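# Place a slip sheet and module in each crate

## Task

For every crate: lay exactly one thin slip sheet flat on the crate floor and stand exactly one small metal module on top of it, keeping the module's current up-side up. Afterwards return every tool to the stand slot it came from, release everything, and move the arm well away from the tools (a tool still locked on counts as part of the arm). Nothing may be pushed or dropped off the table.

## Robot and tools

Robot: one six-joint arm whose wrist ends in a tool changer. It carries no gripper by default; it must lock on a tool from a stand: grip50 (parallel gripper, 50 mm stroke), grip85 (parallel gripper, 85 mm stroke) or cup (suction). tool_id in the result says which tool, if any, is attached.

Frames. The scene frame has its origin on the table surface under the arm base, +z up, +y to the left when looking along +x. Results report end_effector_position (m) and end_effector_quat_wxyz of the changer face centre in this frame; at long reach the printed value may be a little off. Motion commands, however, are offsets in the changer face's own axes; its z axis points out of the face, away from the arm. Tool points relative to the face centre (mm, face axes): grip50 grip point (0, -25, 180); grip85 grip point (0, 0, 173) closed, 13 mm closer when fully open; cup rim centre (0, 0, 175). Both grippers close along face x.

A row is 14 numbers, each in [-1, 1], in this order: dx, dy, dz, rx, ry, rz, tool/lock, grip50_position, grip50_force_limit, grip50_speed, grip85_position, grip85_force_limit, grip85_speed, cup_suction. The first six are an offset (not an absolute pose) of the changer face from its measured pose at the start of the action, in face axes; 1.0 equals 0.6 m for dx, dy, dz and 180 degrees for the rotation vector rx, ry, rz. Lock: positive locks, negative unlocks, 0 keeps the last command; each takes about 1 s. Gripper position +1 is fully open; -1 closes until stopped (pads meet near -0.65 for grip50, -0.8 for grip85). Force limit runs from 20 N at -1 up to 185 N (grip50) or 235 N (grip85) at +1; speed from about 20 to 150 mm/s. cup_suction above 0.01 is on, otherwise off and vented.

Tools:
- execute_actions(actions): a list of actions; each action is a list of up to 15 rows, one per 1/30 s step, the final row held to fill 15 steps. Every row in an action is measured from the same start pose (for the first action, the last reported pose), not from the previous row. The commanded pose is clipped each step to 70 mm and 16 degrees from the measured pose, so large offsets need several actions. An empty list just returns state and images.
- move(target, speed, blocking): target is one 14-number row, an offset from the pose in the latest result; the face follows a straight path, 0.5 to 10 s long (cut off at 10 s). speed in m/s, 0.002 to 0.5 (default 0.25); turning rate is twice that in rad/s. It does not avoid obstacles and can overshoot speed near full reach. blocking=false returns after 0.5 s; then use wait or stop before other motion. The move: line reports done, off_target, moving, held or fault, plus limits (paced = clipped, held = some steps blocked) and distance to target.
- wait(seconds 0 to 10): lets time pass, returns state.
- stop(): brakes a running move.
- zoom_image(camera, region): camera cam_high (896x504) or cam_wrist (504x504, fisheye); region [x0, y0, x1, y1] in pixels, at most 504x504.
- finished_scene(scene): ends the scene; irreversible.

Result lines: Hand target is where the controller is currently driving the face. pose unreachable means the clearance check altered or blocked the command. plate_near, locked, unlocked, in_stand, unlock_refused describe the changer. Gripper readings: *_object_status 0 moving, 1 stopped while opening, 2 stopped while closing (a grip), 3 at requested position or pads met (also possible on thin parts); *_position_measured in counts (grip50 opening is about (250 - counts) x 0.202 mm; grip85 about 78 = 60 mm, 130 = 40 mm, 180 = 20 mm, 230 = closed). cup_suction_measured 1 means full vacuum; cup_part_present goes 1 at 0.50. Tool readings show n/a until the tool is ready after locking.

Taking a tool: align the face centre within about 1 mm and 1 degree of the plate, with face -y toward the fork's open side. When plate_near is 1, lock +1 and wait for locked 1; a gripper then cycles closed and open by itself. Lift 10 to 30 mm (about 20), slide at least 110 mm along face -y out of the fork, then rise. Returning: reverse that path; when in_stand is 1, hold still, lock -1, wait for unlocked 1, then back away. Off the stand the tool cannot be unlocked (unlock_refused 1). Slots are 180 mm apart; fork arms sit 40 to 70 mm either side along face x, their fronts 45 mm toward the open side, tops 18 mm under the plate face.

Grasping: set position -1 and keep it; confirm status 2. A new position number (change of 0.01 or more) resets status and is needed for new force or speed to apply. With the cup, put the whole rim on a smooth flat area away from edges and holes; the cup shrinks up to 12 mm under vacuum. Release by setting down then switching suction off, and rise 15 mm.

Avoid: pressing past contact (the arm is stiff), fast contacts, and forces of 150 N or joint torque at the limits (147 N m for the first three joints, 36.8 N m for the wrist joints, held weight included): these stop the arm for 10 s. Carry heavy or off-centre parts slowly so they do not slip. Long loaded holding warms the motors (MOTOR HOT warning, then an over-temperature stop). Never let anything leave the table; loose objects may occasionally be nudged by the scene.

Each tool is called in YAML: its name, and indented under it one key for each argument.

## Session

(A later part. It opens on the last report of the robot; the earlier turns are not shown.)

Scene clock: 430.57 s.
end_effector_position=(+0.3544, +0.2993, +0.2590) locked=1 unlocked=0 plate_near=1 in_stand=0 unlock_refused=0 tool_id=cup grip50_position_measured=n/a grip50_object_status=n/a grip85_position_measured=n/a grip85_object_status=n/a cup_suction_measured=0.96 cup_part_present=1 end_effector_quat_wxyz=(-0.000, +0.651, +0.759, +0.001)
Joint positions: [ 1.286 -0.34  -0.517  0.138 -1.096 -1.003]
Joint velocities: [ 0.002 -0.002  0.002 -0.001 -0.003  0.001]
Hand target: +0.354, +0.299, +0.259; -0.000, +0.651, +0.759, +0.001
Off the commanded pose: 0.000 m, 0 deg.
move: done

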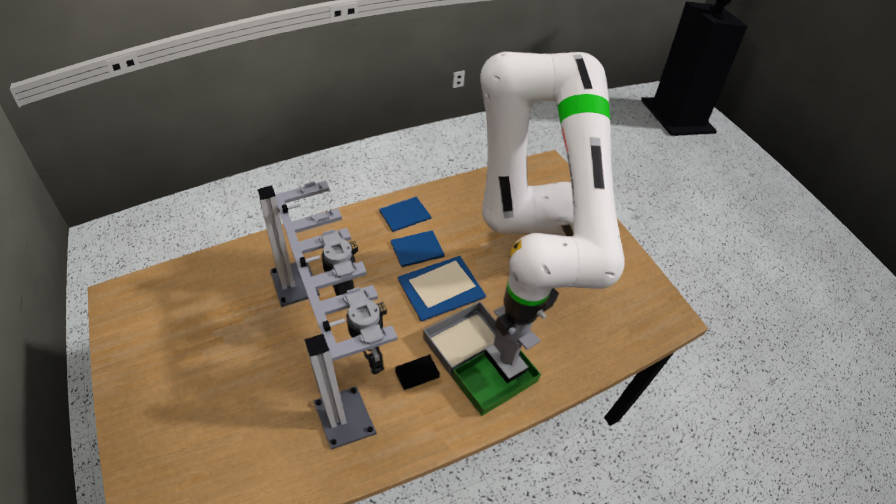

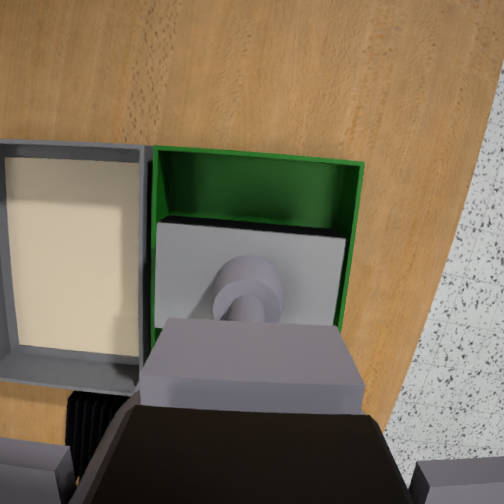

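zoom_image:
  camera: "cam_wrist"
  region: [130, 130, 390, 330]

Region (130, 130, 390, 330) of cam_wrist's 504x504 image, scaled by 1.938, with more detail than that image has; it fills the top 388 rows of this view, and the rest is white.

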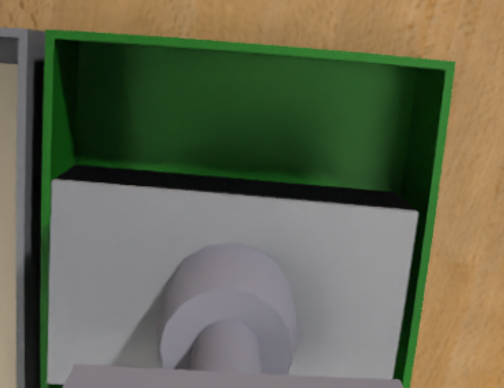

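move:
  target: [-0.2328, 0.0304, 0, 0, 0, 0.4928, 0, 1, 0, 0, 1, -0.5, 0.2, 1]
  speed: 0.35

Scene clock: 444.90 s.
end_effector_position=(+0.3939, +0.1641, +0.2587) locked=1 unlocked=0 plate_near=1 in_stand=0 unlock_refused=0 tool_id=cup grip50_position_measured=n/a grip50_object_status=n/a grip85_position_measured=n/a grip85_object_status=n/a cup_suction_measured=0.96 cup_part_present=1 end_effector_quat_wxyz=(-0.001, +0.996, +0.088, +0.000)
Joint positions: [ 0.871 -0.403 -0.56  -0.007 -1.091 -2.089]
Joint velocities: [-0.002  0.    -0.001  0.    -0.    -0.003]
Hand target: +0.394, +0.164, +0.259; -0.000, +0.996, +0.088, +0.000
Off the commanded pose: 0.000 m, 0 deg.
move: done

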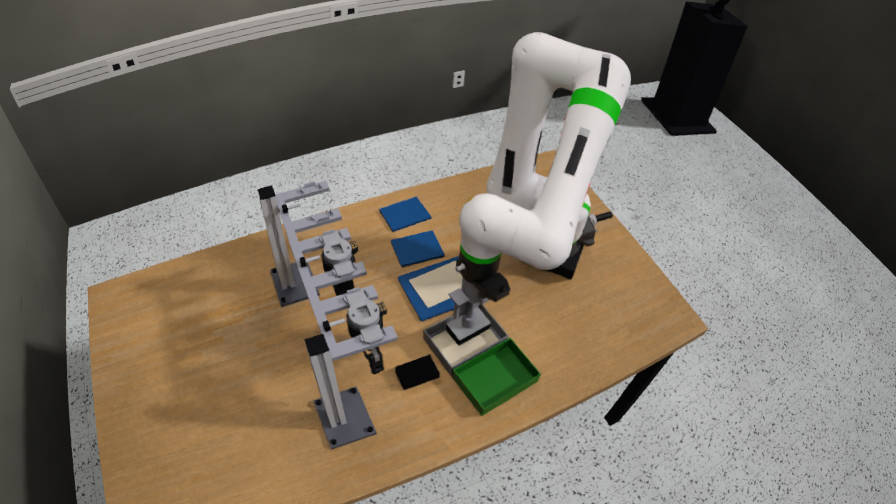

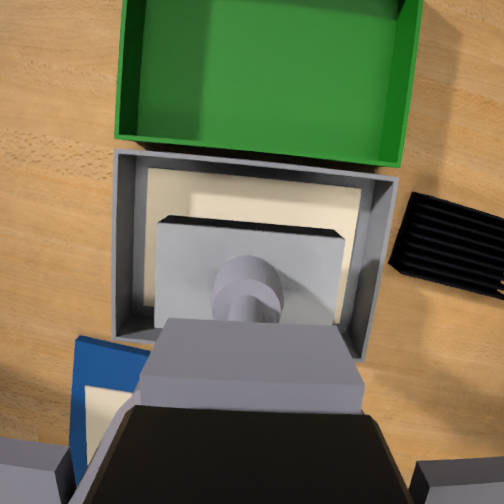

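Aligned. Lower to just above the sheet, then slowly.

move:
  target: [0, 0, 0.0878, 0, 0, 0, 0, 1, 0, 0, 1, -0.5, 0.2, 1]
  speed: 0.07

move:
  target: [0, 0, 0.0097, 0, 0, 0, 0, 1, 0, 0, 1, -0.5, 0.2, 1]
  speed: 0.01

Scene clock: 451.97 s.
end_effector_position=(+0.3938, +0.1644, +0.2060) locked=1 unlocked=0 plate_near=1 in_stand=0 unlock_refused=0 tool_id=cup grip50_position_measured=n/a grip50_object_status=n/a grip85_position_measured=n/a grip85_object_status=n/a cup_suction_measured=0.96 cup_part_present=1 end_effector_quat_wxyz=(-0.001, +0.996, +0.088, +0.000)
Joint positions: [ 0.873 -0.322 -0.626 -0.007 -0.943 -2.09 ]
Joint velocities: [-0.001  0.    -0.002 -0.     0.002  0.001]
Hand target: +0.394, +0.164, +0.206; -0.001, +0.996, +0.089, +0.000
Off the commanded pose: 0.000 m, 0 deg.
move: done

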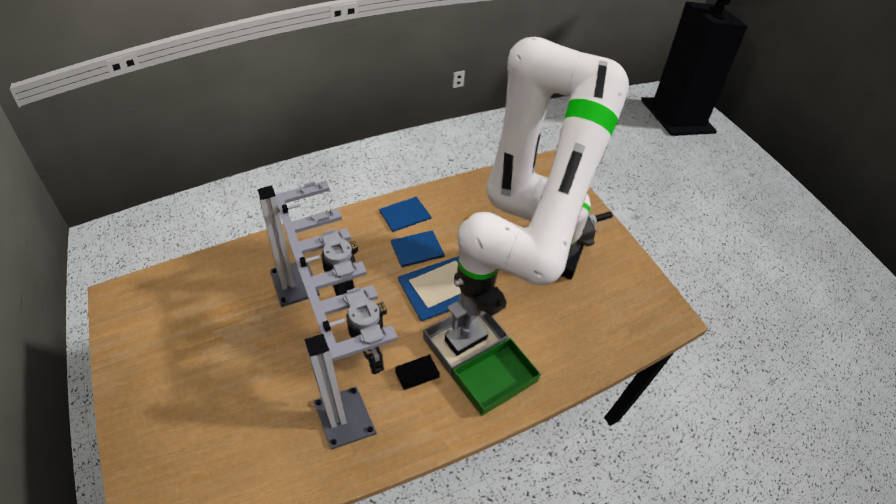

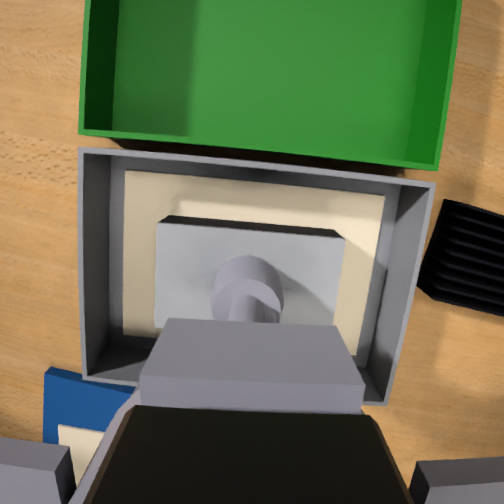

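Scene clock: 452.77 s.
end_effector_position=(+0.3938, +0.1644, +0.2002) locked=1 unlocked=0 plate_near=1 in_stand=0 unlock_refused=0 tool_id=cup grip50_position_measured=n/a grip50_object_status=n/a grip85_position_measured=n/a grip85_object_status=n/a cup_suction_measured=0.96 cup_part_present=1 end_effector_quat_wxyz=(-0.001, +0.996, +0.089, +0.000)
Joint positions: [ 0.873 -0.311 -0.632 -0.007 -0.926 -2.089]
Joint velocities: [-0.     0.002 -0.001  0.001  0.002  0.   ]
Hand target: +0.394, +0.164, +0.200; -0.001, +0.996, +0.088, +0.000
Off the commanded pose: 0.000 m, 0 deg.
move: done

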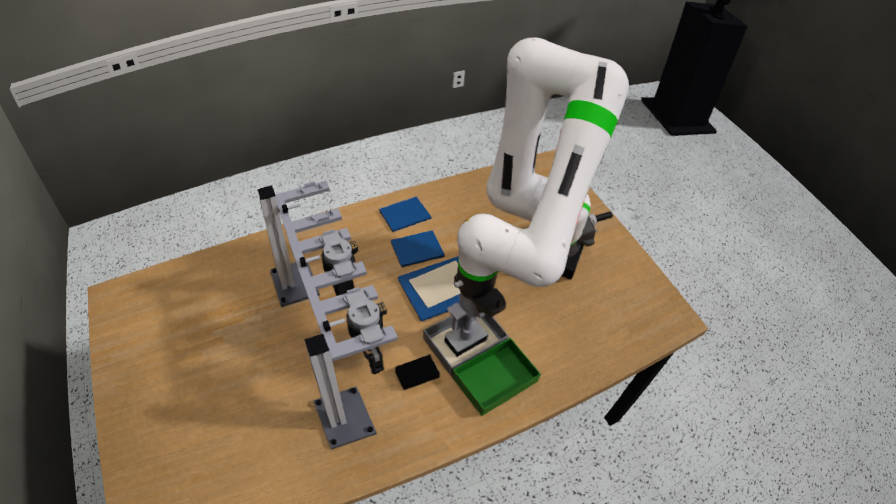

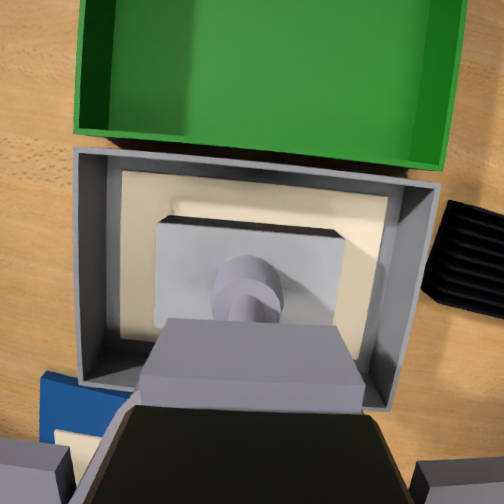

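zoom_image:
  camera: "cam_wrist"
  region: [100, 150, 410, 350]

Region (100, 150, 410, 350) of cam_wrist's 504x504 image, scaled by 1.626, with more detail than that image has; it fills the top 325 rows of this view, and the rest is white.

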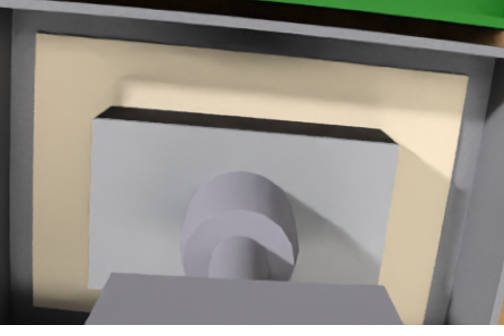

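zoom_image:
  camera: "cam_wrist"
  region: [145, 200, 205, 240]

zoom_image:
  camera: "cam_wrist"
  region: [300, 215, 360, 255]

Region (145, 200, 205, 240) of cam_wrist's 504x504 image, scaled by 8.400, with more detail than that image has.

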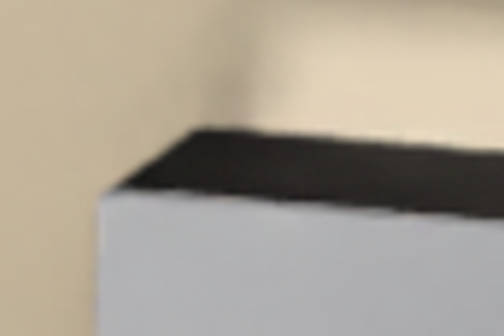

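Region (300, 215, 360, 255) of cam_wrist's 504x504 image, scaled by 8.400, with more detail than that image has.

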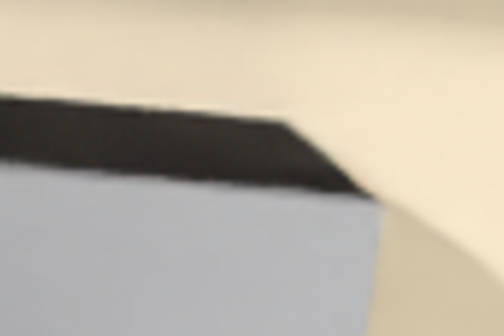

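move:
  target: [0, 0, 0.002, 0, 0, 0, 0, 1, 0, 0, 1, -0.5, 0.2, 1]
  speed: 0.004

execute_actions:
  actions:
    - [[0,0,0,0,0,0,0,1,0,0,1,-0.5,0.2,0]]

zoom_image:
  camera: "cam_wrist"
  region: [300, 215, 360, 255]

Scene clock: 466.80 s.
end_effector_position=(+0.3938, +0.1644, +0.1991) locked=1 unlocked=0 plate_near=1 in_stand=0 unlock_refused=0 tool_id=cup grip50_position_measured=n/a grip50_object_status=n/a grip85_position_measured=n/a grip85_object_status=n/a cup_suction_measured=0.96 cup_part_present=1 end_effector_quat_wxyz=(-0.001, +0.996, +0.088, +0.000)
Joint positions: [ 0.873 -0.309 -0.633 -0.008 -0.923 -2.09 ]
Joint velocities: [ 0.    -0.001 -0.    -0.     0.001 -0.001]
Hand target: +0.394, +0.164, +0.199; -0.001, +0.996, +0.089, +0.000
Off the commanded pose: 0.000 m, 0 deg.
move: done

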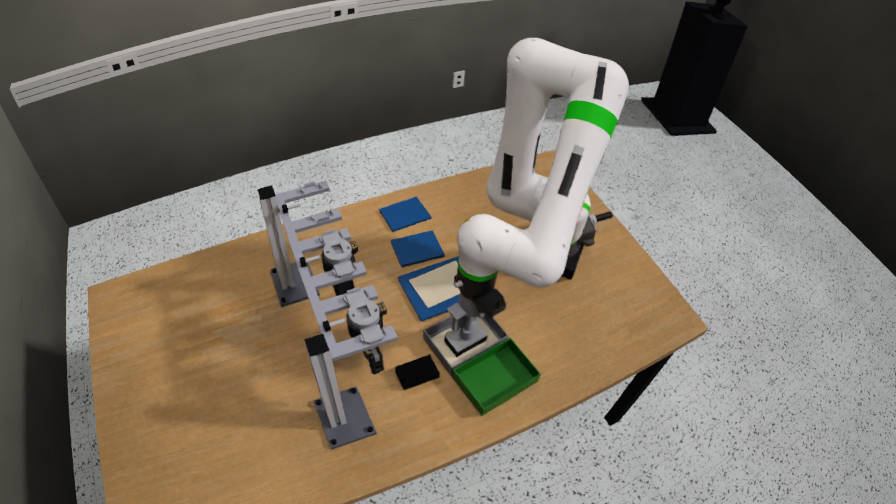

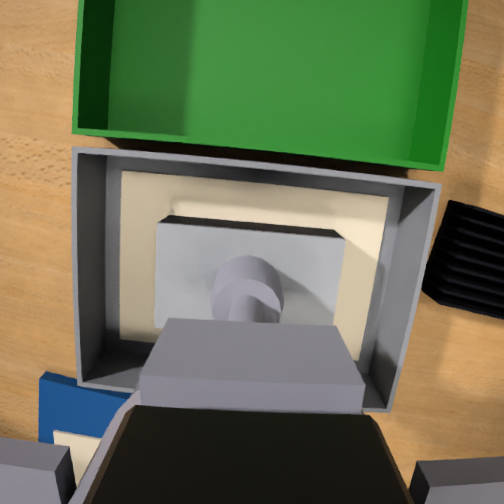

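Scene clock: 467.30 s.
end_effector_position=(+0.3938, +0.1644, +0.1991) locked=1 unlocked=0 plate_near=1 in_stand=0 unlock_refused=0 tool_id=cup grip50_position_measured=n/a grip50_object_status=n/a grip85_position_measured=n/a grip85_object_status=n/a cup_suction_measured=0.00 cup_part_present=0 end_effector_quat_wxyz=(-0.001, +0.996, +0.088, +0.000)
Joint positions: [ 0.873 -0.309 -0.633 -0.008 -0.923 -2.09 ]
Joint velocities: [ 0.001  0.     0.001 -0.001  0.    -0.002]
Hand target: +0.394, +0.164, +0.199; -0.001, +0.996, +0.088, +0.000
Off the commanded pose: 0.000 m, 0 deg.

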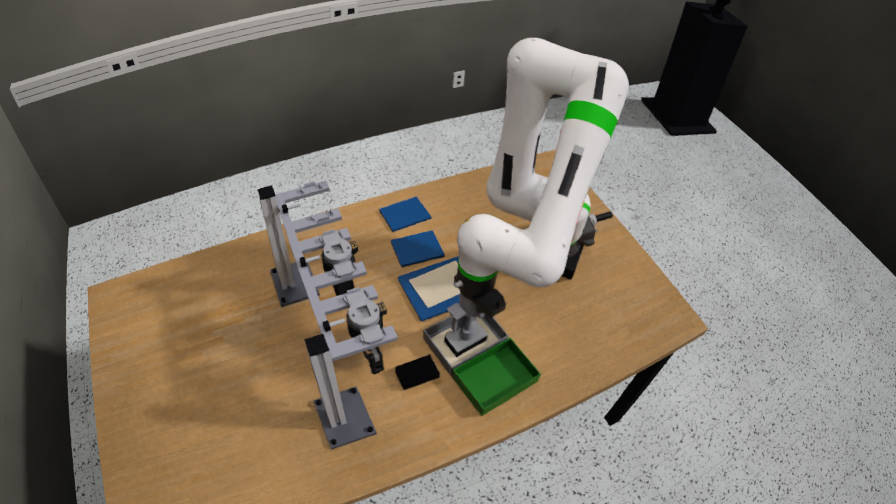

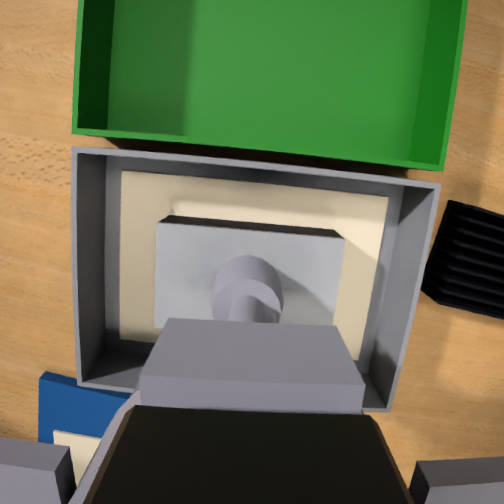

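Region (300, 215, 360, 255) of cam_wrist's 504x504 image, scaled by 8.400, with more detail than that image has.

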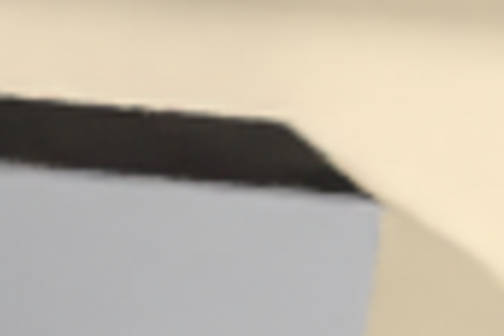

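move:
  target: [0, 0, -0.065, 0, 0, 0, 0, 1, 0, 0, 1, -0.5, 0.2, 0]
  speed: 0.1

move:
  target: [-0.1011, 0.3165, 0, 0, 0, 0.0303, 0, 1, 0, 0, 1, -0.5, 0.2, 0]
  speed: 0.25

Scene clock: 477.53 s.
end_effector_position=(+0.3939, +0.1642, +0.2381) locked=1 unlocked=0 plate_near=1 in_stand=0 unlock_refused=0 tool_id=cup grip50_position_measured=n/a grip50_object_status=n/a grip85_position_measured=n/a grip85_object_status=n/a cup_suction_measured=0.00 cup_part_present=0 end_effector_quat_wxyz=(-0.001, +0.996, +0.088, +0.000)
Joint positions: [ 0.872 -0.374 -0.588 -0.007 -1.033 -2.089]
Joint velocities: [ 0.001 -0.003  0.002  0.    -0.002 -0.001]
Hand target: +0.394, +0.164, +0.238; -0.001, +0.996, +0.088, +0.000
Off the commanded pose: 0.000 m, 0 deg.
move: done

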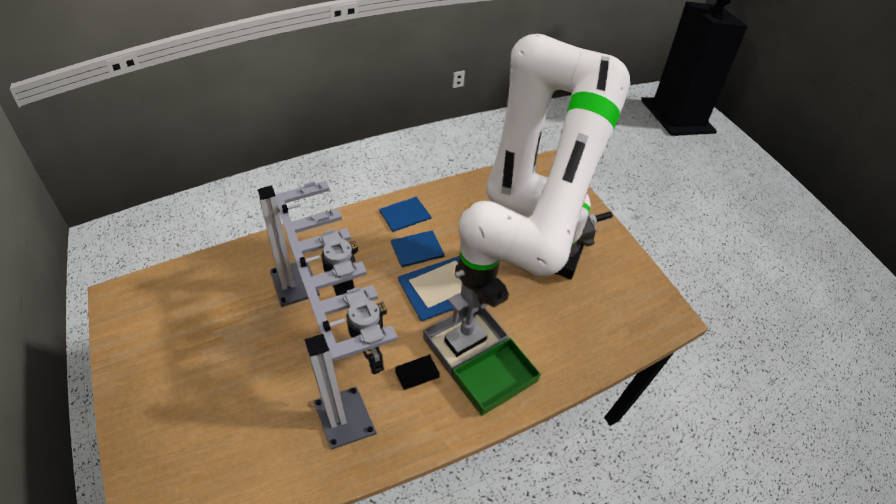

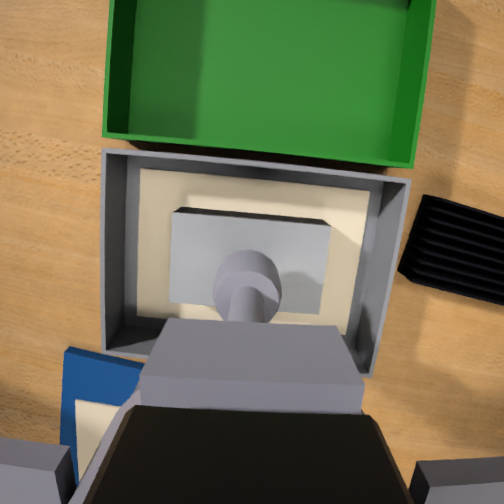

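Scene clock: 478.93 s.
end_effector_position=(+0.3674, -0.0336, +0.2377) locked=1 unlocked=0 plate_near=1 in_stand=0 unlock_refused=0 tool_id=cup grip50_position_measured=n/a grip50_object_status=n/a grip85_position_measured=n/a grip85_object_status=n/a cup_suction_measured=0.00 cup_part_present=0 end_effector_quat_wxyz=(+0.000, +0.999, +0.041, -0.000)
Joint positions: [ 0.205 -0.349 -0.619 -0.232 -1.06  -1.431]
Joint velocities: [-0.004  0.004  0.004 -0.005 -0.004  0.008]
Hand target: +0.367, -0.034, +0.238; +0.000, +0.999, +0.041, -0.001
Off the commanded pose: 0.000 m, 0 deg.
move: done

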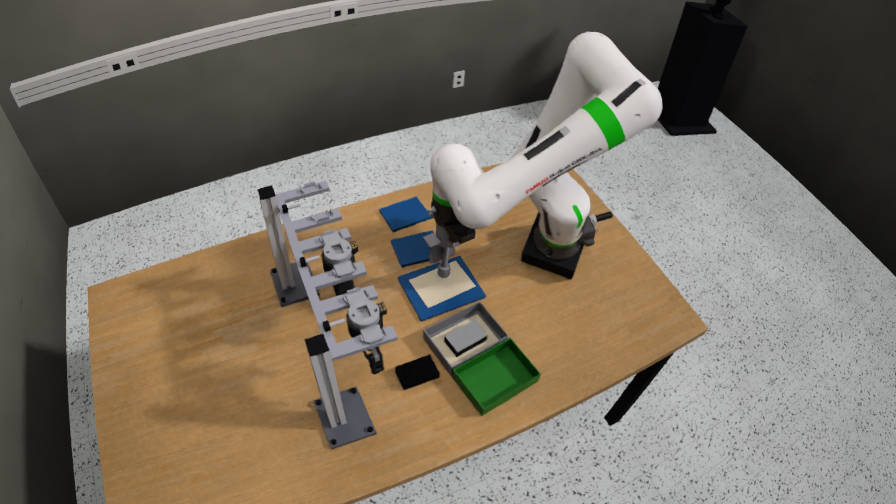

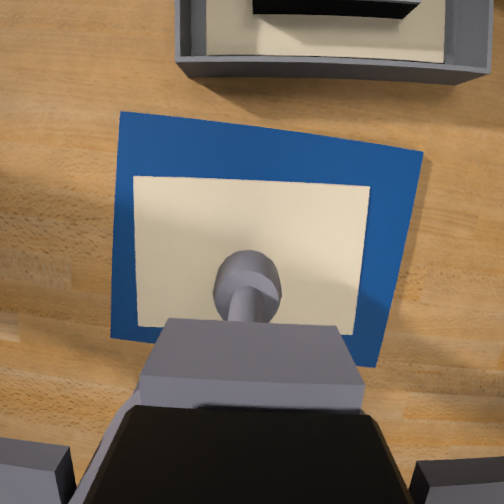

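move:
  target: [0, 0, 0.0865, 0, 0, 0, 0, 1, 0, 0, 1, -0.5, 0.2, 1]
  speed: 0.06

Scene clock: 481.17 s.
end_effector_position=(+0.3675, -0.0335, +0.1858) locked=1 unlocked=0 plate_near=1 in_stand=0 unlock_refused=0 tool_id=cup grip50_position_measured=n/a grip50_object_status=n/a grip85_position_measured=n/a grip85_object_status=n/a cup_suction_measured=0.83 cup_part_present=1 end_effector_quat_wxyz=(+0.000, +0.999, +0.041, -0.000)
Joint positions: [ 0.241 -0.26  -0.678 -0.245 -0.907 -1.428]
Joint velocities: [ 0.002  0.001 -0.001 -0.001  0.003  0.001]
Hand target: +0.367, -0.033, +0.186; +0.000, +0.999, +0.041, -0.000
Off the commanded pose: 0.000 m, 0 deg.
move: done

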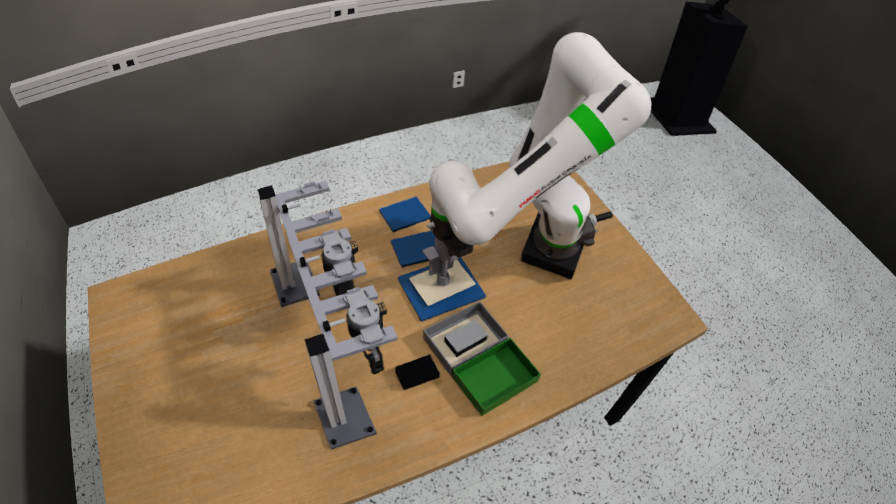

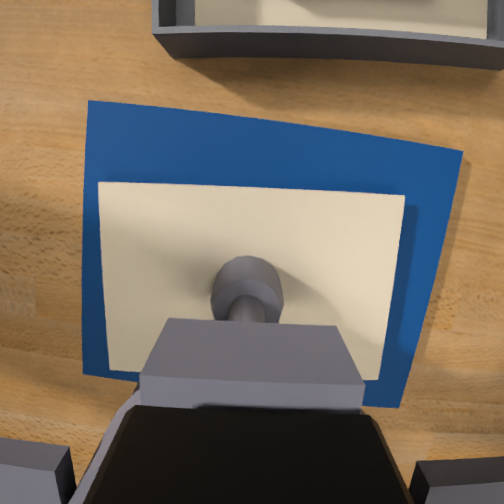

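move:
  target: [0, 0, -0.082, 0, 0, 0, 0, 1, 0, 0, 1, -0.5, 0.2, 1]
  speed: 0.1

move:
  target: [0.058, -0.5636, 0, 0, 0, -0.0136, 0, 1, 0, 0, 1, -0.5, 0.2, 1]
  speed: 0.22

Scene clock: 489.73 s.
end_effector_position=(+0.3674, -0.0336, +0.2350) locked=1 unlocked=0 plate_near=1 in_stand=0 unlock_refused=0 tool_id=cup grip50_position_measured=n/a grip50_object_status=n/a grip85_position_measured=n/a grip85_object_status=n/a cup_suction_measured=0.91 cup_part_present=1 end_effector_quat_wxyz=(+0.000, +0.999, +0.041, -0.000)
Joint positions: [ 0.207 -0.345 -0.622 -0.232 -1.052 -1.431]
Joint velocities: [-0.001 -0.001  0.003  0.    -0.003  0.002]
Hand target: +0.367, -0.034, +0.235; +0.000, +0.999, +0.041, -0.000
Off the commanded pose: 0.000 m, 0 deg.
move: done

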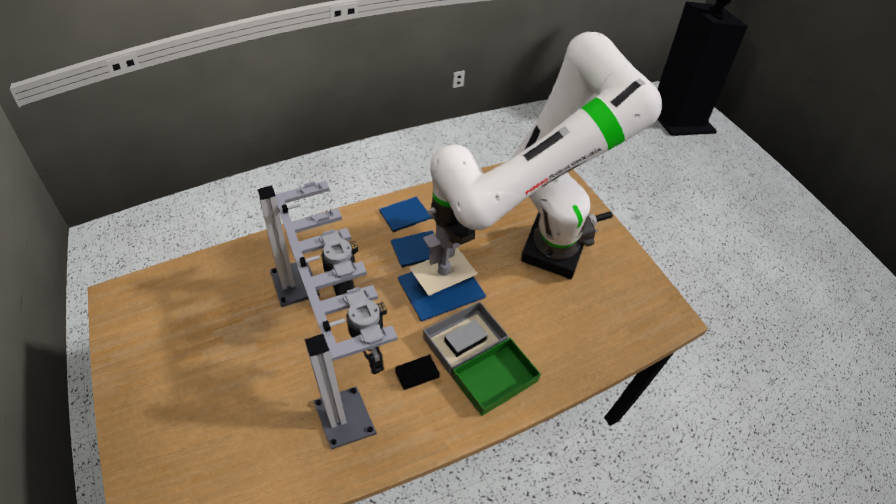

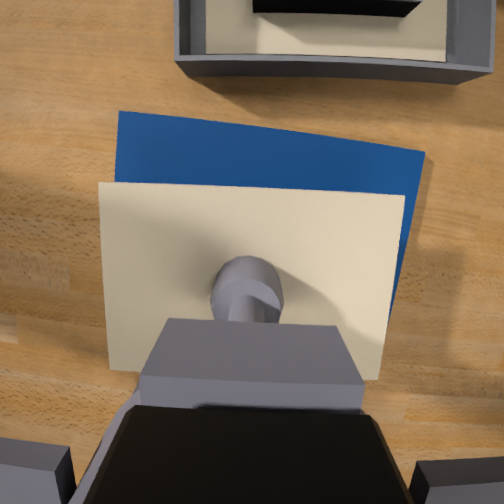

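Scene clock: 491.77 s.
end_effector_position=(+0.3747, +0.3065, +0.2357) locked=1 unlocked=0 plate_near=1 in_stand=0 unlock_refused=0 tool_id=cup grip50_position_measured=n/a grip50_object_status=n/a grip85_position_measured=n/a grip85_object_status=n/a cup_suction_measured=0.91 cup_part_present=1 end_effector_quat_wxyz=(-0.001, +0.998, +0.062, +0.000)
Joint positions: [ 1.231 -0.255 -0.49   0.124 -1.032 -2.551]
Joint velocities: [ 0.    -0.001  0.002  0.001 -0.    -0.001]
Hand target: +0.375, +0.307, +0.236; -0.001, +0.998, +0.062, +0.000
Off the commanded pose: 0.001 m, 0 deg.
move: done

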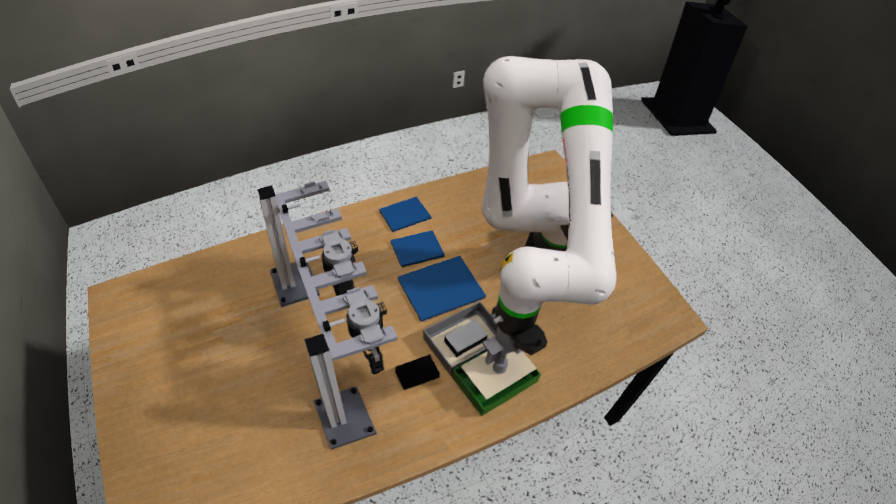

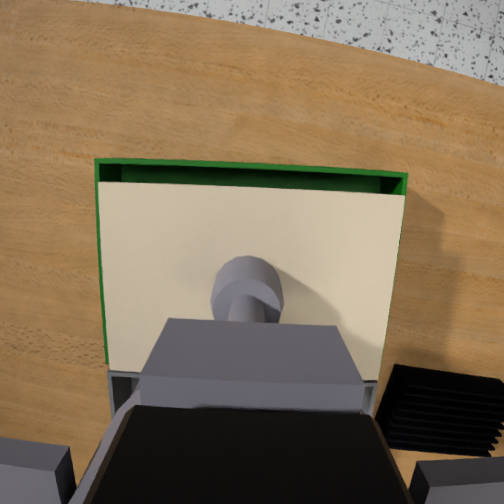

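move:
  target: [0, 0.0013, 0.098, 0, 0, 0, 0, 1, 0, 0, 1, -0.5, 0.2, 1]
  speed: 0.07

move:
  target: [0, 0, 0.011, 0, 0, 0, 0, 1, 0, 0, 1, -0.5, 0.2, 1]
  speed: 0.012

Scene clock: 496.53 s.
end_effector_position=(+0.3747, +0.3060, +0.1769) locked=1 unlocked=0 plate_near=1 in_stand=0 unlock_refused=0 tool_id=cup grip50_position_measured=n/a grip50_object_status=n/a grip85_position_measured=n/a grip85_object_status=n/a cup_suction_measured=0.91 cup_part_present=1 end_effector_quat_wxyz=(-0.001, +0.998, +0.062, +0.000)
Joint positions: [ 1.211 -0.161 -0.552  0.131 -0.875 -2.552]
Joint velocities: [ 0.001  0.001 -0.001  0.     0.003  0.001]
Hand target: +0.375, +0.306, +0.177; -0.001, +0.998, +0.062, +0.000
Off the commanded pose: 0.000 m, 0 deg.
move: done

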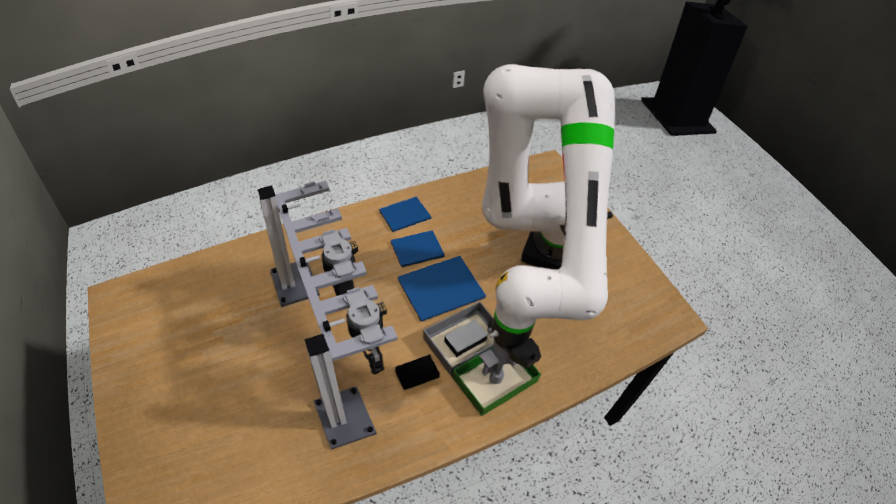

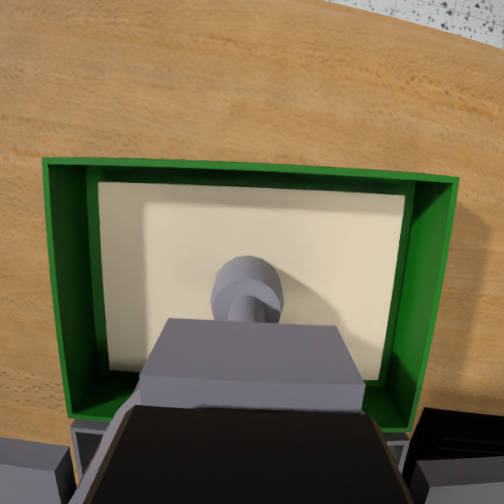

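Scene clock: 497.30 s.
end_effector_position=(+0.3747, +0.3061, +0.1704) locked=1 unlocked=0 plate_near=1 in_stand=0 unlock_refused=0 tool_id=cup grip50_position_measured=n/a grip50_object_status=n/a grip85_position_measured=n/a grip85_object_status=n/a cup_suction_measured=0.91 cup_part_present=1 end_effector_quat_wxyz=(-0.001, +0.998, +0.062, +0.000)
Joint positions: [ 1.209 -0.149 -0.557  0.132 -0.857 -2.553]
Joint velocities: [-0.     0.002 -0.     0.     0.002 -0.   ]
Hand target: +0.375, +0.306, +0.170; -0.001, +0.998, +0.062, +0.000
Off the commanded pose: 0.000 m, 0 deg.
move: done

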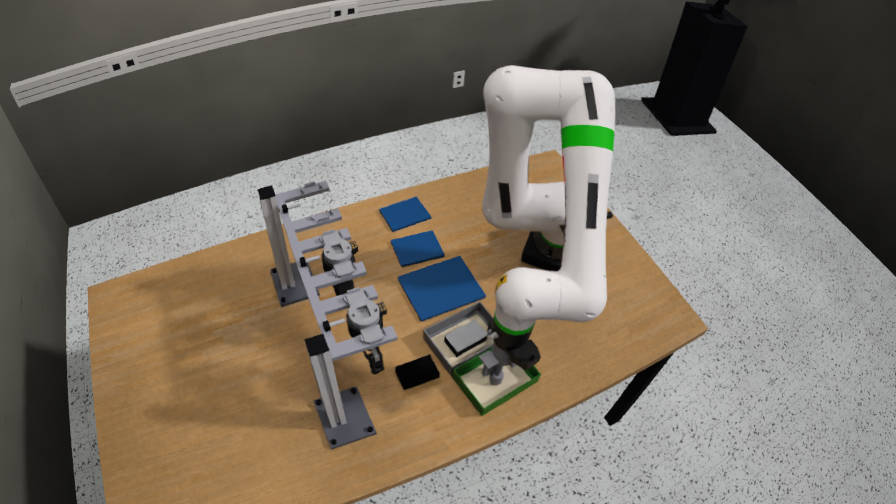

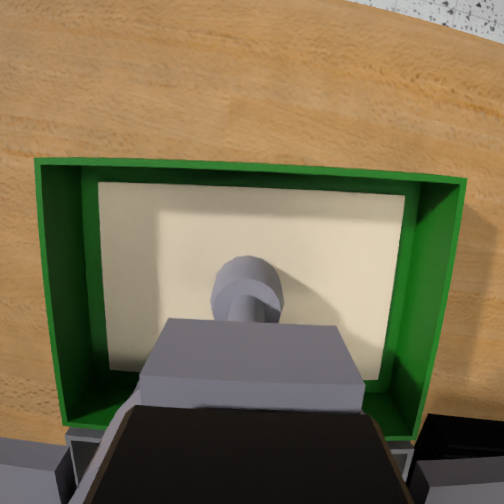

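Release and rise.

execute_actions:
  actions:
    - [[0,0,0,0,0,0,0,1,0,0,1,-0.5,0.2,0]]

move:
  target: [0, 0, -0.105, 0, 0, 0, 0, 1, 0, 0, 1, -0.5, 0.2, 0]
  speed: 0.12

Scene clock: 500.53 s.
end_effector_position=(+0.3747, +0.3061, +0.1703) locked=1 unlocked=0 plate_near=1 in_stand=0 unlock_refused=0 tool_id=cup grip50_position_measured=n/a grip50_object_status=n/a grip85_position_measured=n/a grip85_object_status=n/a cup_suction_measured=0.00 cup_part_present=0 end_effector_quat_wxyz=(-0.001, +0.998, +0.062, +0.000)
Joint positions: [ 1.209 -0.149 -0.557  0.132 -0.857 -2.553]
Joint velocities: [ 0.     0.002  0.001 -0.001  0.     0.   ]
Hand target: +0.375, +0.306, +0.170; -0.001, +0.998, +0.062, +0.000
Off the commanded pose: 0.000 m, 0 deg.

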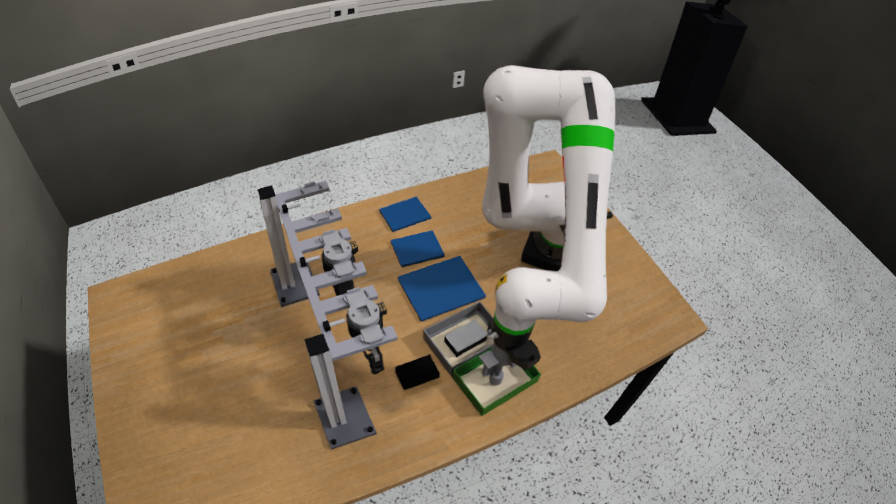

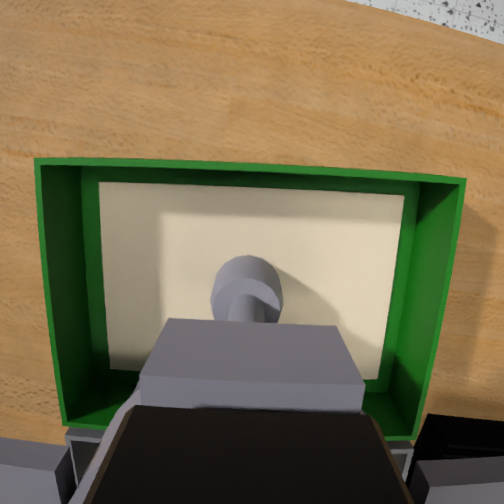

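Scene clock: 501.47 s.
end_effector_position=(+0.3748, +0.3058, +0.2333) locked=1 unlocked=0 plate_near=1 in_stand=0 unlock_refused=0 tool_id=cup grip50_position_measured=n/a grip50_object_status=n/a grip85_position_measured=n/a grip85_object_status=n/a cup_suction_measured=0.00 cup_part_present=0 end_effector_quat_wxyz=(-0.001, +0.998, +0.062, +0.000)
Joint positions: [ 1.229 -0.253 -0.493  0.124 -1.026 -2.55 ]
Joint velocities: [ 0.002 -0.003  0.001  0.001 -0.003 -0.002]
Hand target: +0.375, +0.306, +0.233; -0.001, +0.998, +0.062, +0.000
Off the commanded pose: 0.000 m, 0 deg.
move: done

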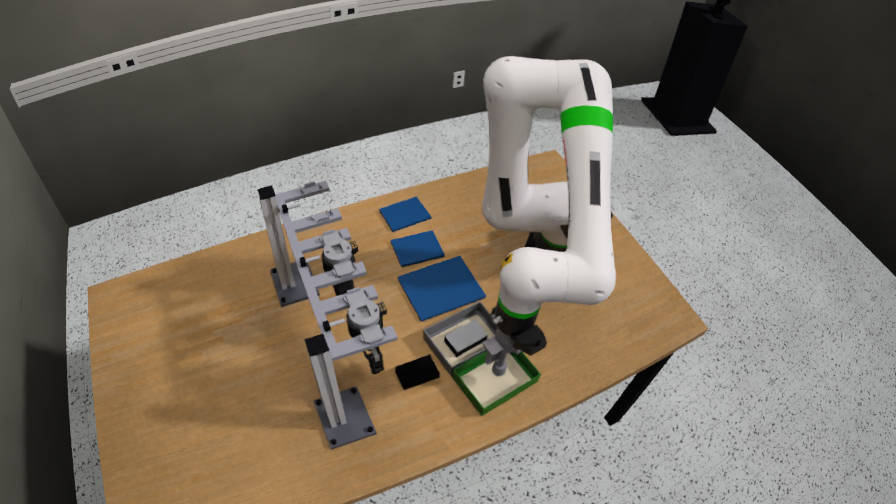

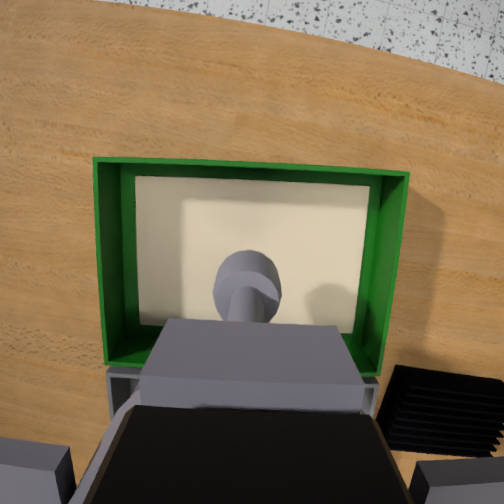

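move:
  target: [0.1936, 0.7963, -0.2505, 0, 0, -0.4533, 0, 1, 0, 0, 1, -0.5, 0.2, 0]
  speed: 0.35

Scene clock: 508.17 s.
end_effector_position=(+0.5490, -0.1542, +0.3827) locked=1 unlocked=0 plate_near=1 in_stand=0 unlock_refused=0 tool_id=cup grip50_position_measured=n/a grip50_object_status=n/a grip85_position_measured=n/a grip85_object_status=n/a cup_suction_measured=0.00 cup_part_present=0 end_effector_quat_wxyz=(-0.000, +0.715, +0.699, -0.001)
Joint positions: [-0.15   0.117  0.178 -0.277 -1.468  0.306]
Joint velocities: [-0.001  0.004  0.005 -0.004 -0.006  0.003]
Hand target: +0.549, -0.154, +0.383; -0.000, +0.715, +0.699, -0.001
Off the commanded pose: 0.000 m, 0 deg.
move: done

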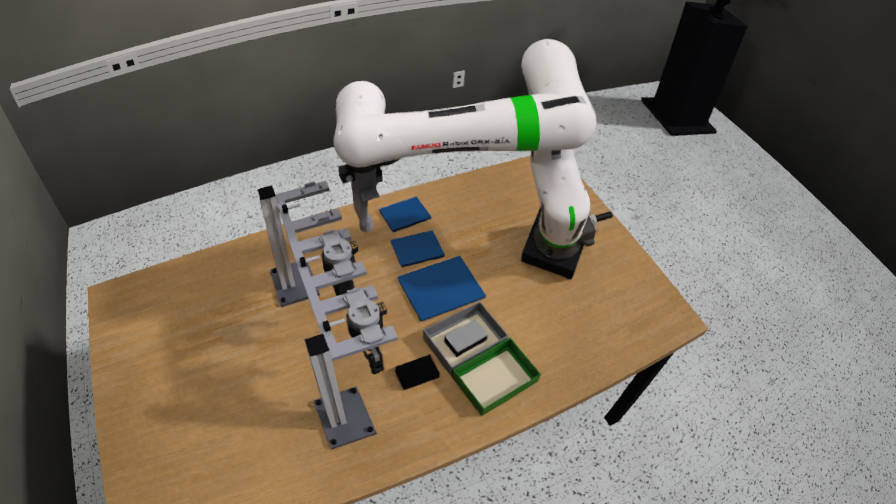

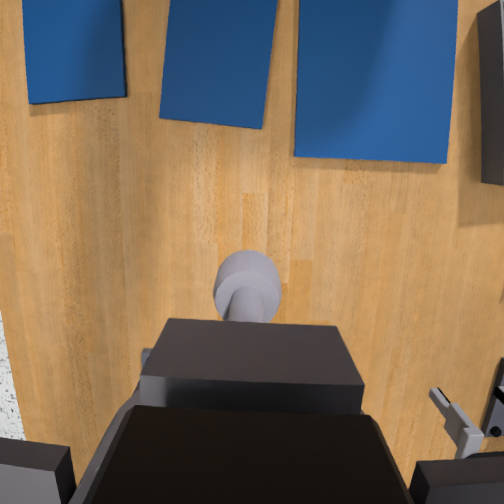

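move:
  target: [0.0006, 0.2087, -0.0015, 0, 0, 0, 0, 1, 0, 0, 1, -0.5, 0.2, 0]
  speed: 0.1

Scene clock: 512.13 s.
end_effector_position=(+0.6741, -0.1566, +0.3836) locked=1 unlocked=0 plate_near=1 in_stand=0 unlock_refused=0 tool_id=cup grip50_position_measured=n/a grip50_object_status=n/a grip85_position_measured=n/a grip85_object_status=n/a cup_suction_measured=0.00 cup_part_present=0 end_effector_quat_wxyz=(+0.000, +0.715, +0.699, -0.001)
Joint positions: [-0.093  0.406  0.604 -0.265 -1.586  0.215]
Joint velocities: [-0.001  0.001  0.005 -0.003 -0.002 -0.   ]
Hand target: +0.674, -0.157, +0.384; +0.000, +0.715, +0.699, -0.001
Off the commanded pose: 0.000 m, 0 deg.
move: done

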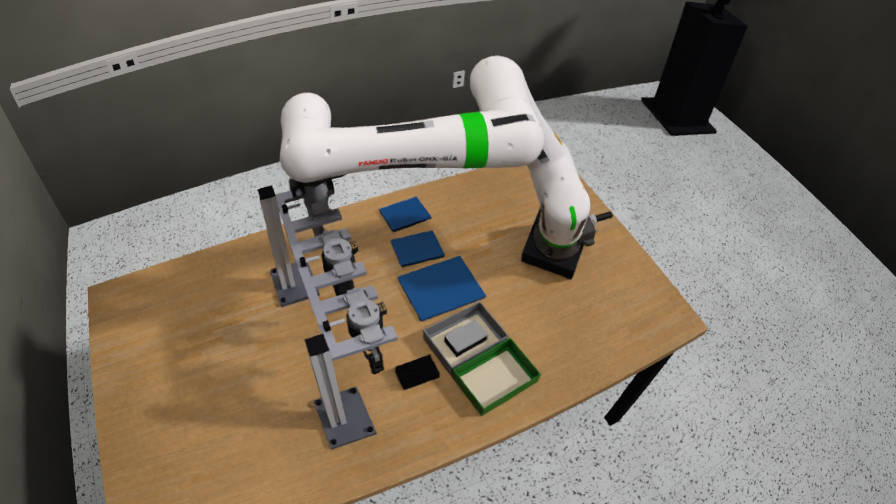

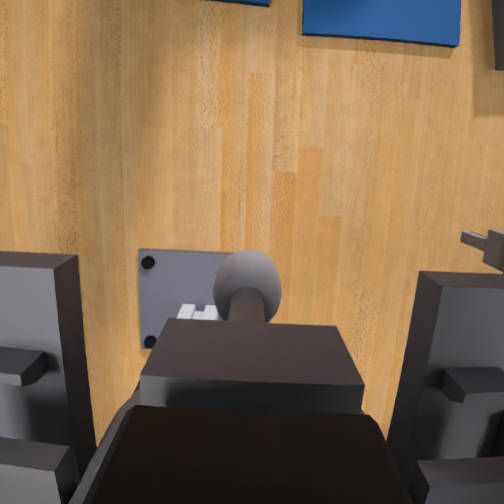

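move:
  target: [0, 0.0001, 0.0327, 0, 0, 0, 0, 1, 0, 0, 1, -0.5, 0.2, 0]
  speed: 0.02

Scene clock: 515.20 s.
end_effector_position=(+0.6742, -0.1566, +0.3641) locked=1 unlocked=0 plate_near=1 in_stand=1 unlock_refused=0 tool_id=cup grip50_position_measured=n/a grip50_object_status=n/a grip85_position_measured=n/a grip85_object_status=n/a cup_suction_measured=0.00 cup_part_present=0 end_effector_quat_wxyz=(+0.000, +0.715, +0.699, -0.001)
Joint positions: [-0.084  0.407  0.563 -0.264 -1.542  0.218]
Joint velocities: [ 0.001  0.    -0.002 -0.     0.002  0.001]
Hand target: +0.674, -0.157, +0.364; +0.000, +0.715, +0.699, -0.001
Off the commanded pose: 0.000 m, 0 deg.
move: done

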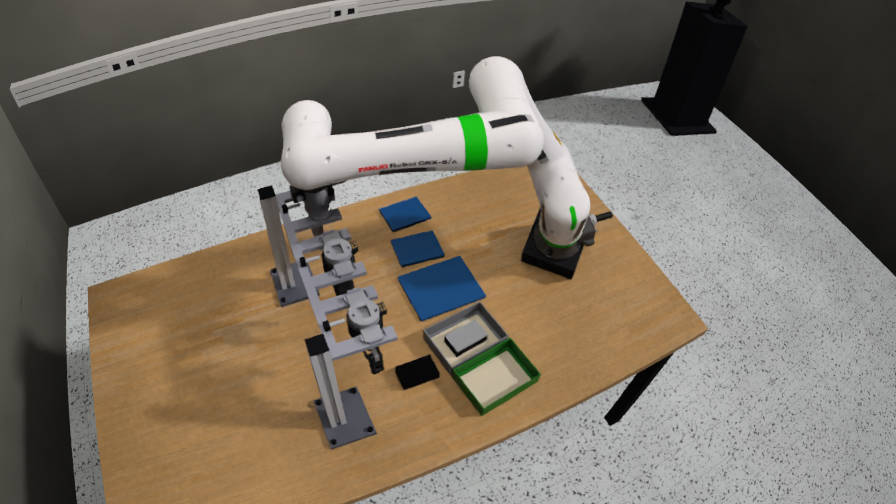

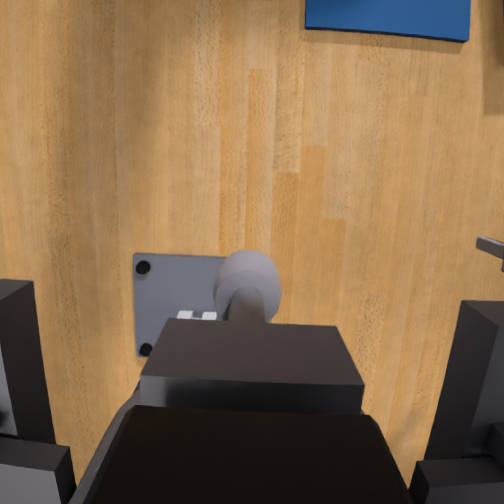

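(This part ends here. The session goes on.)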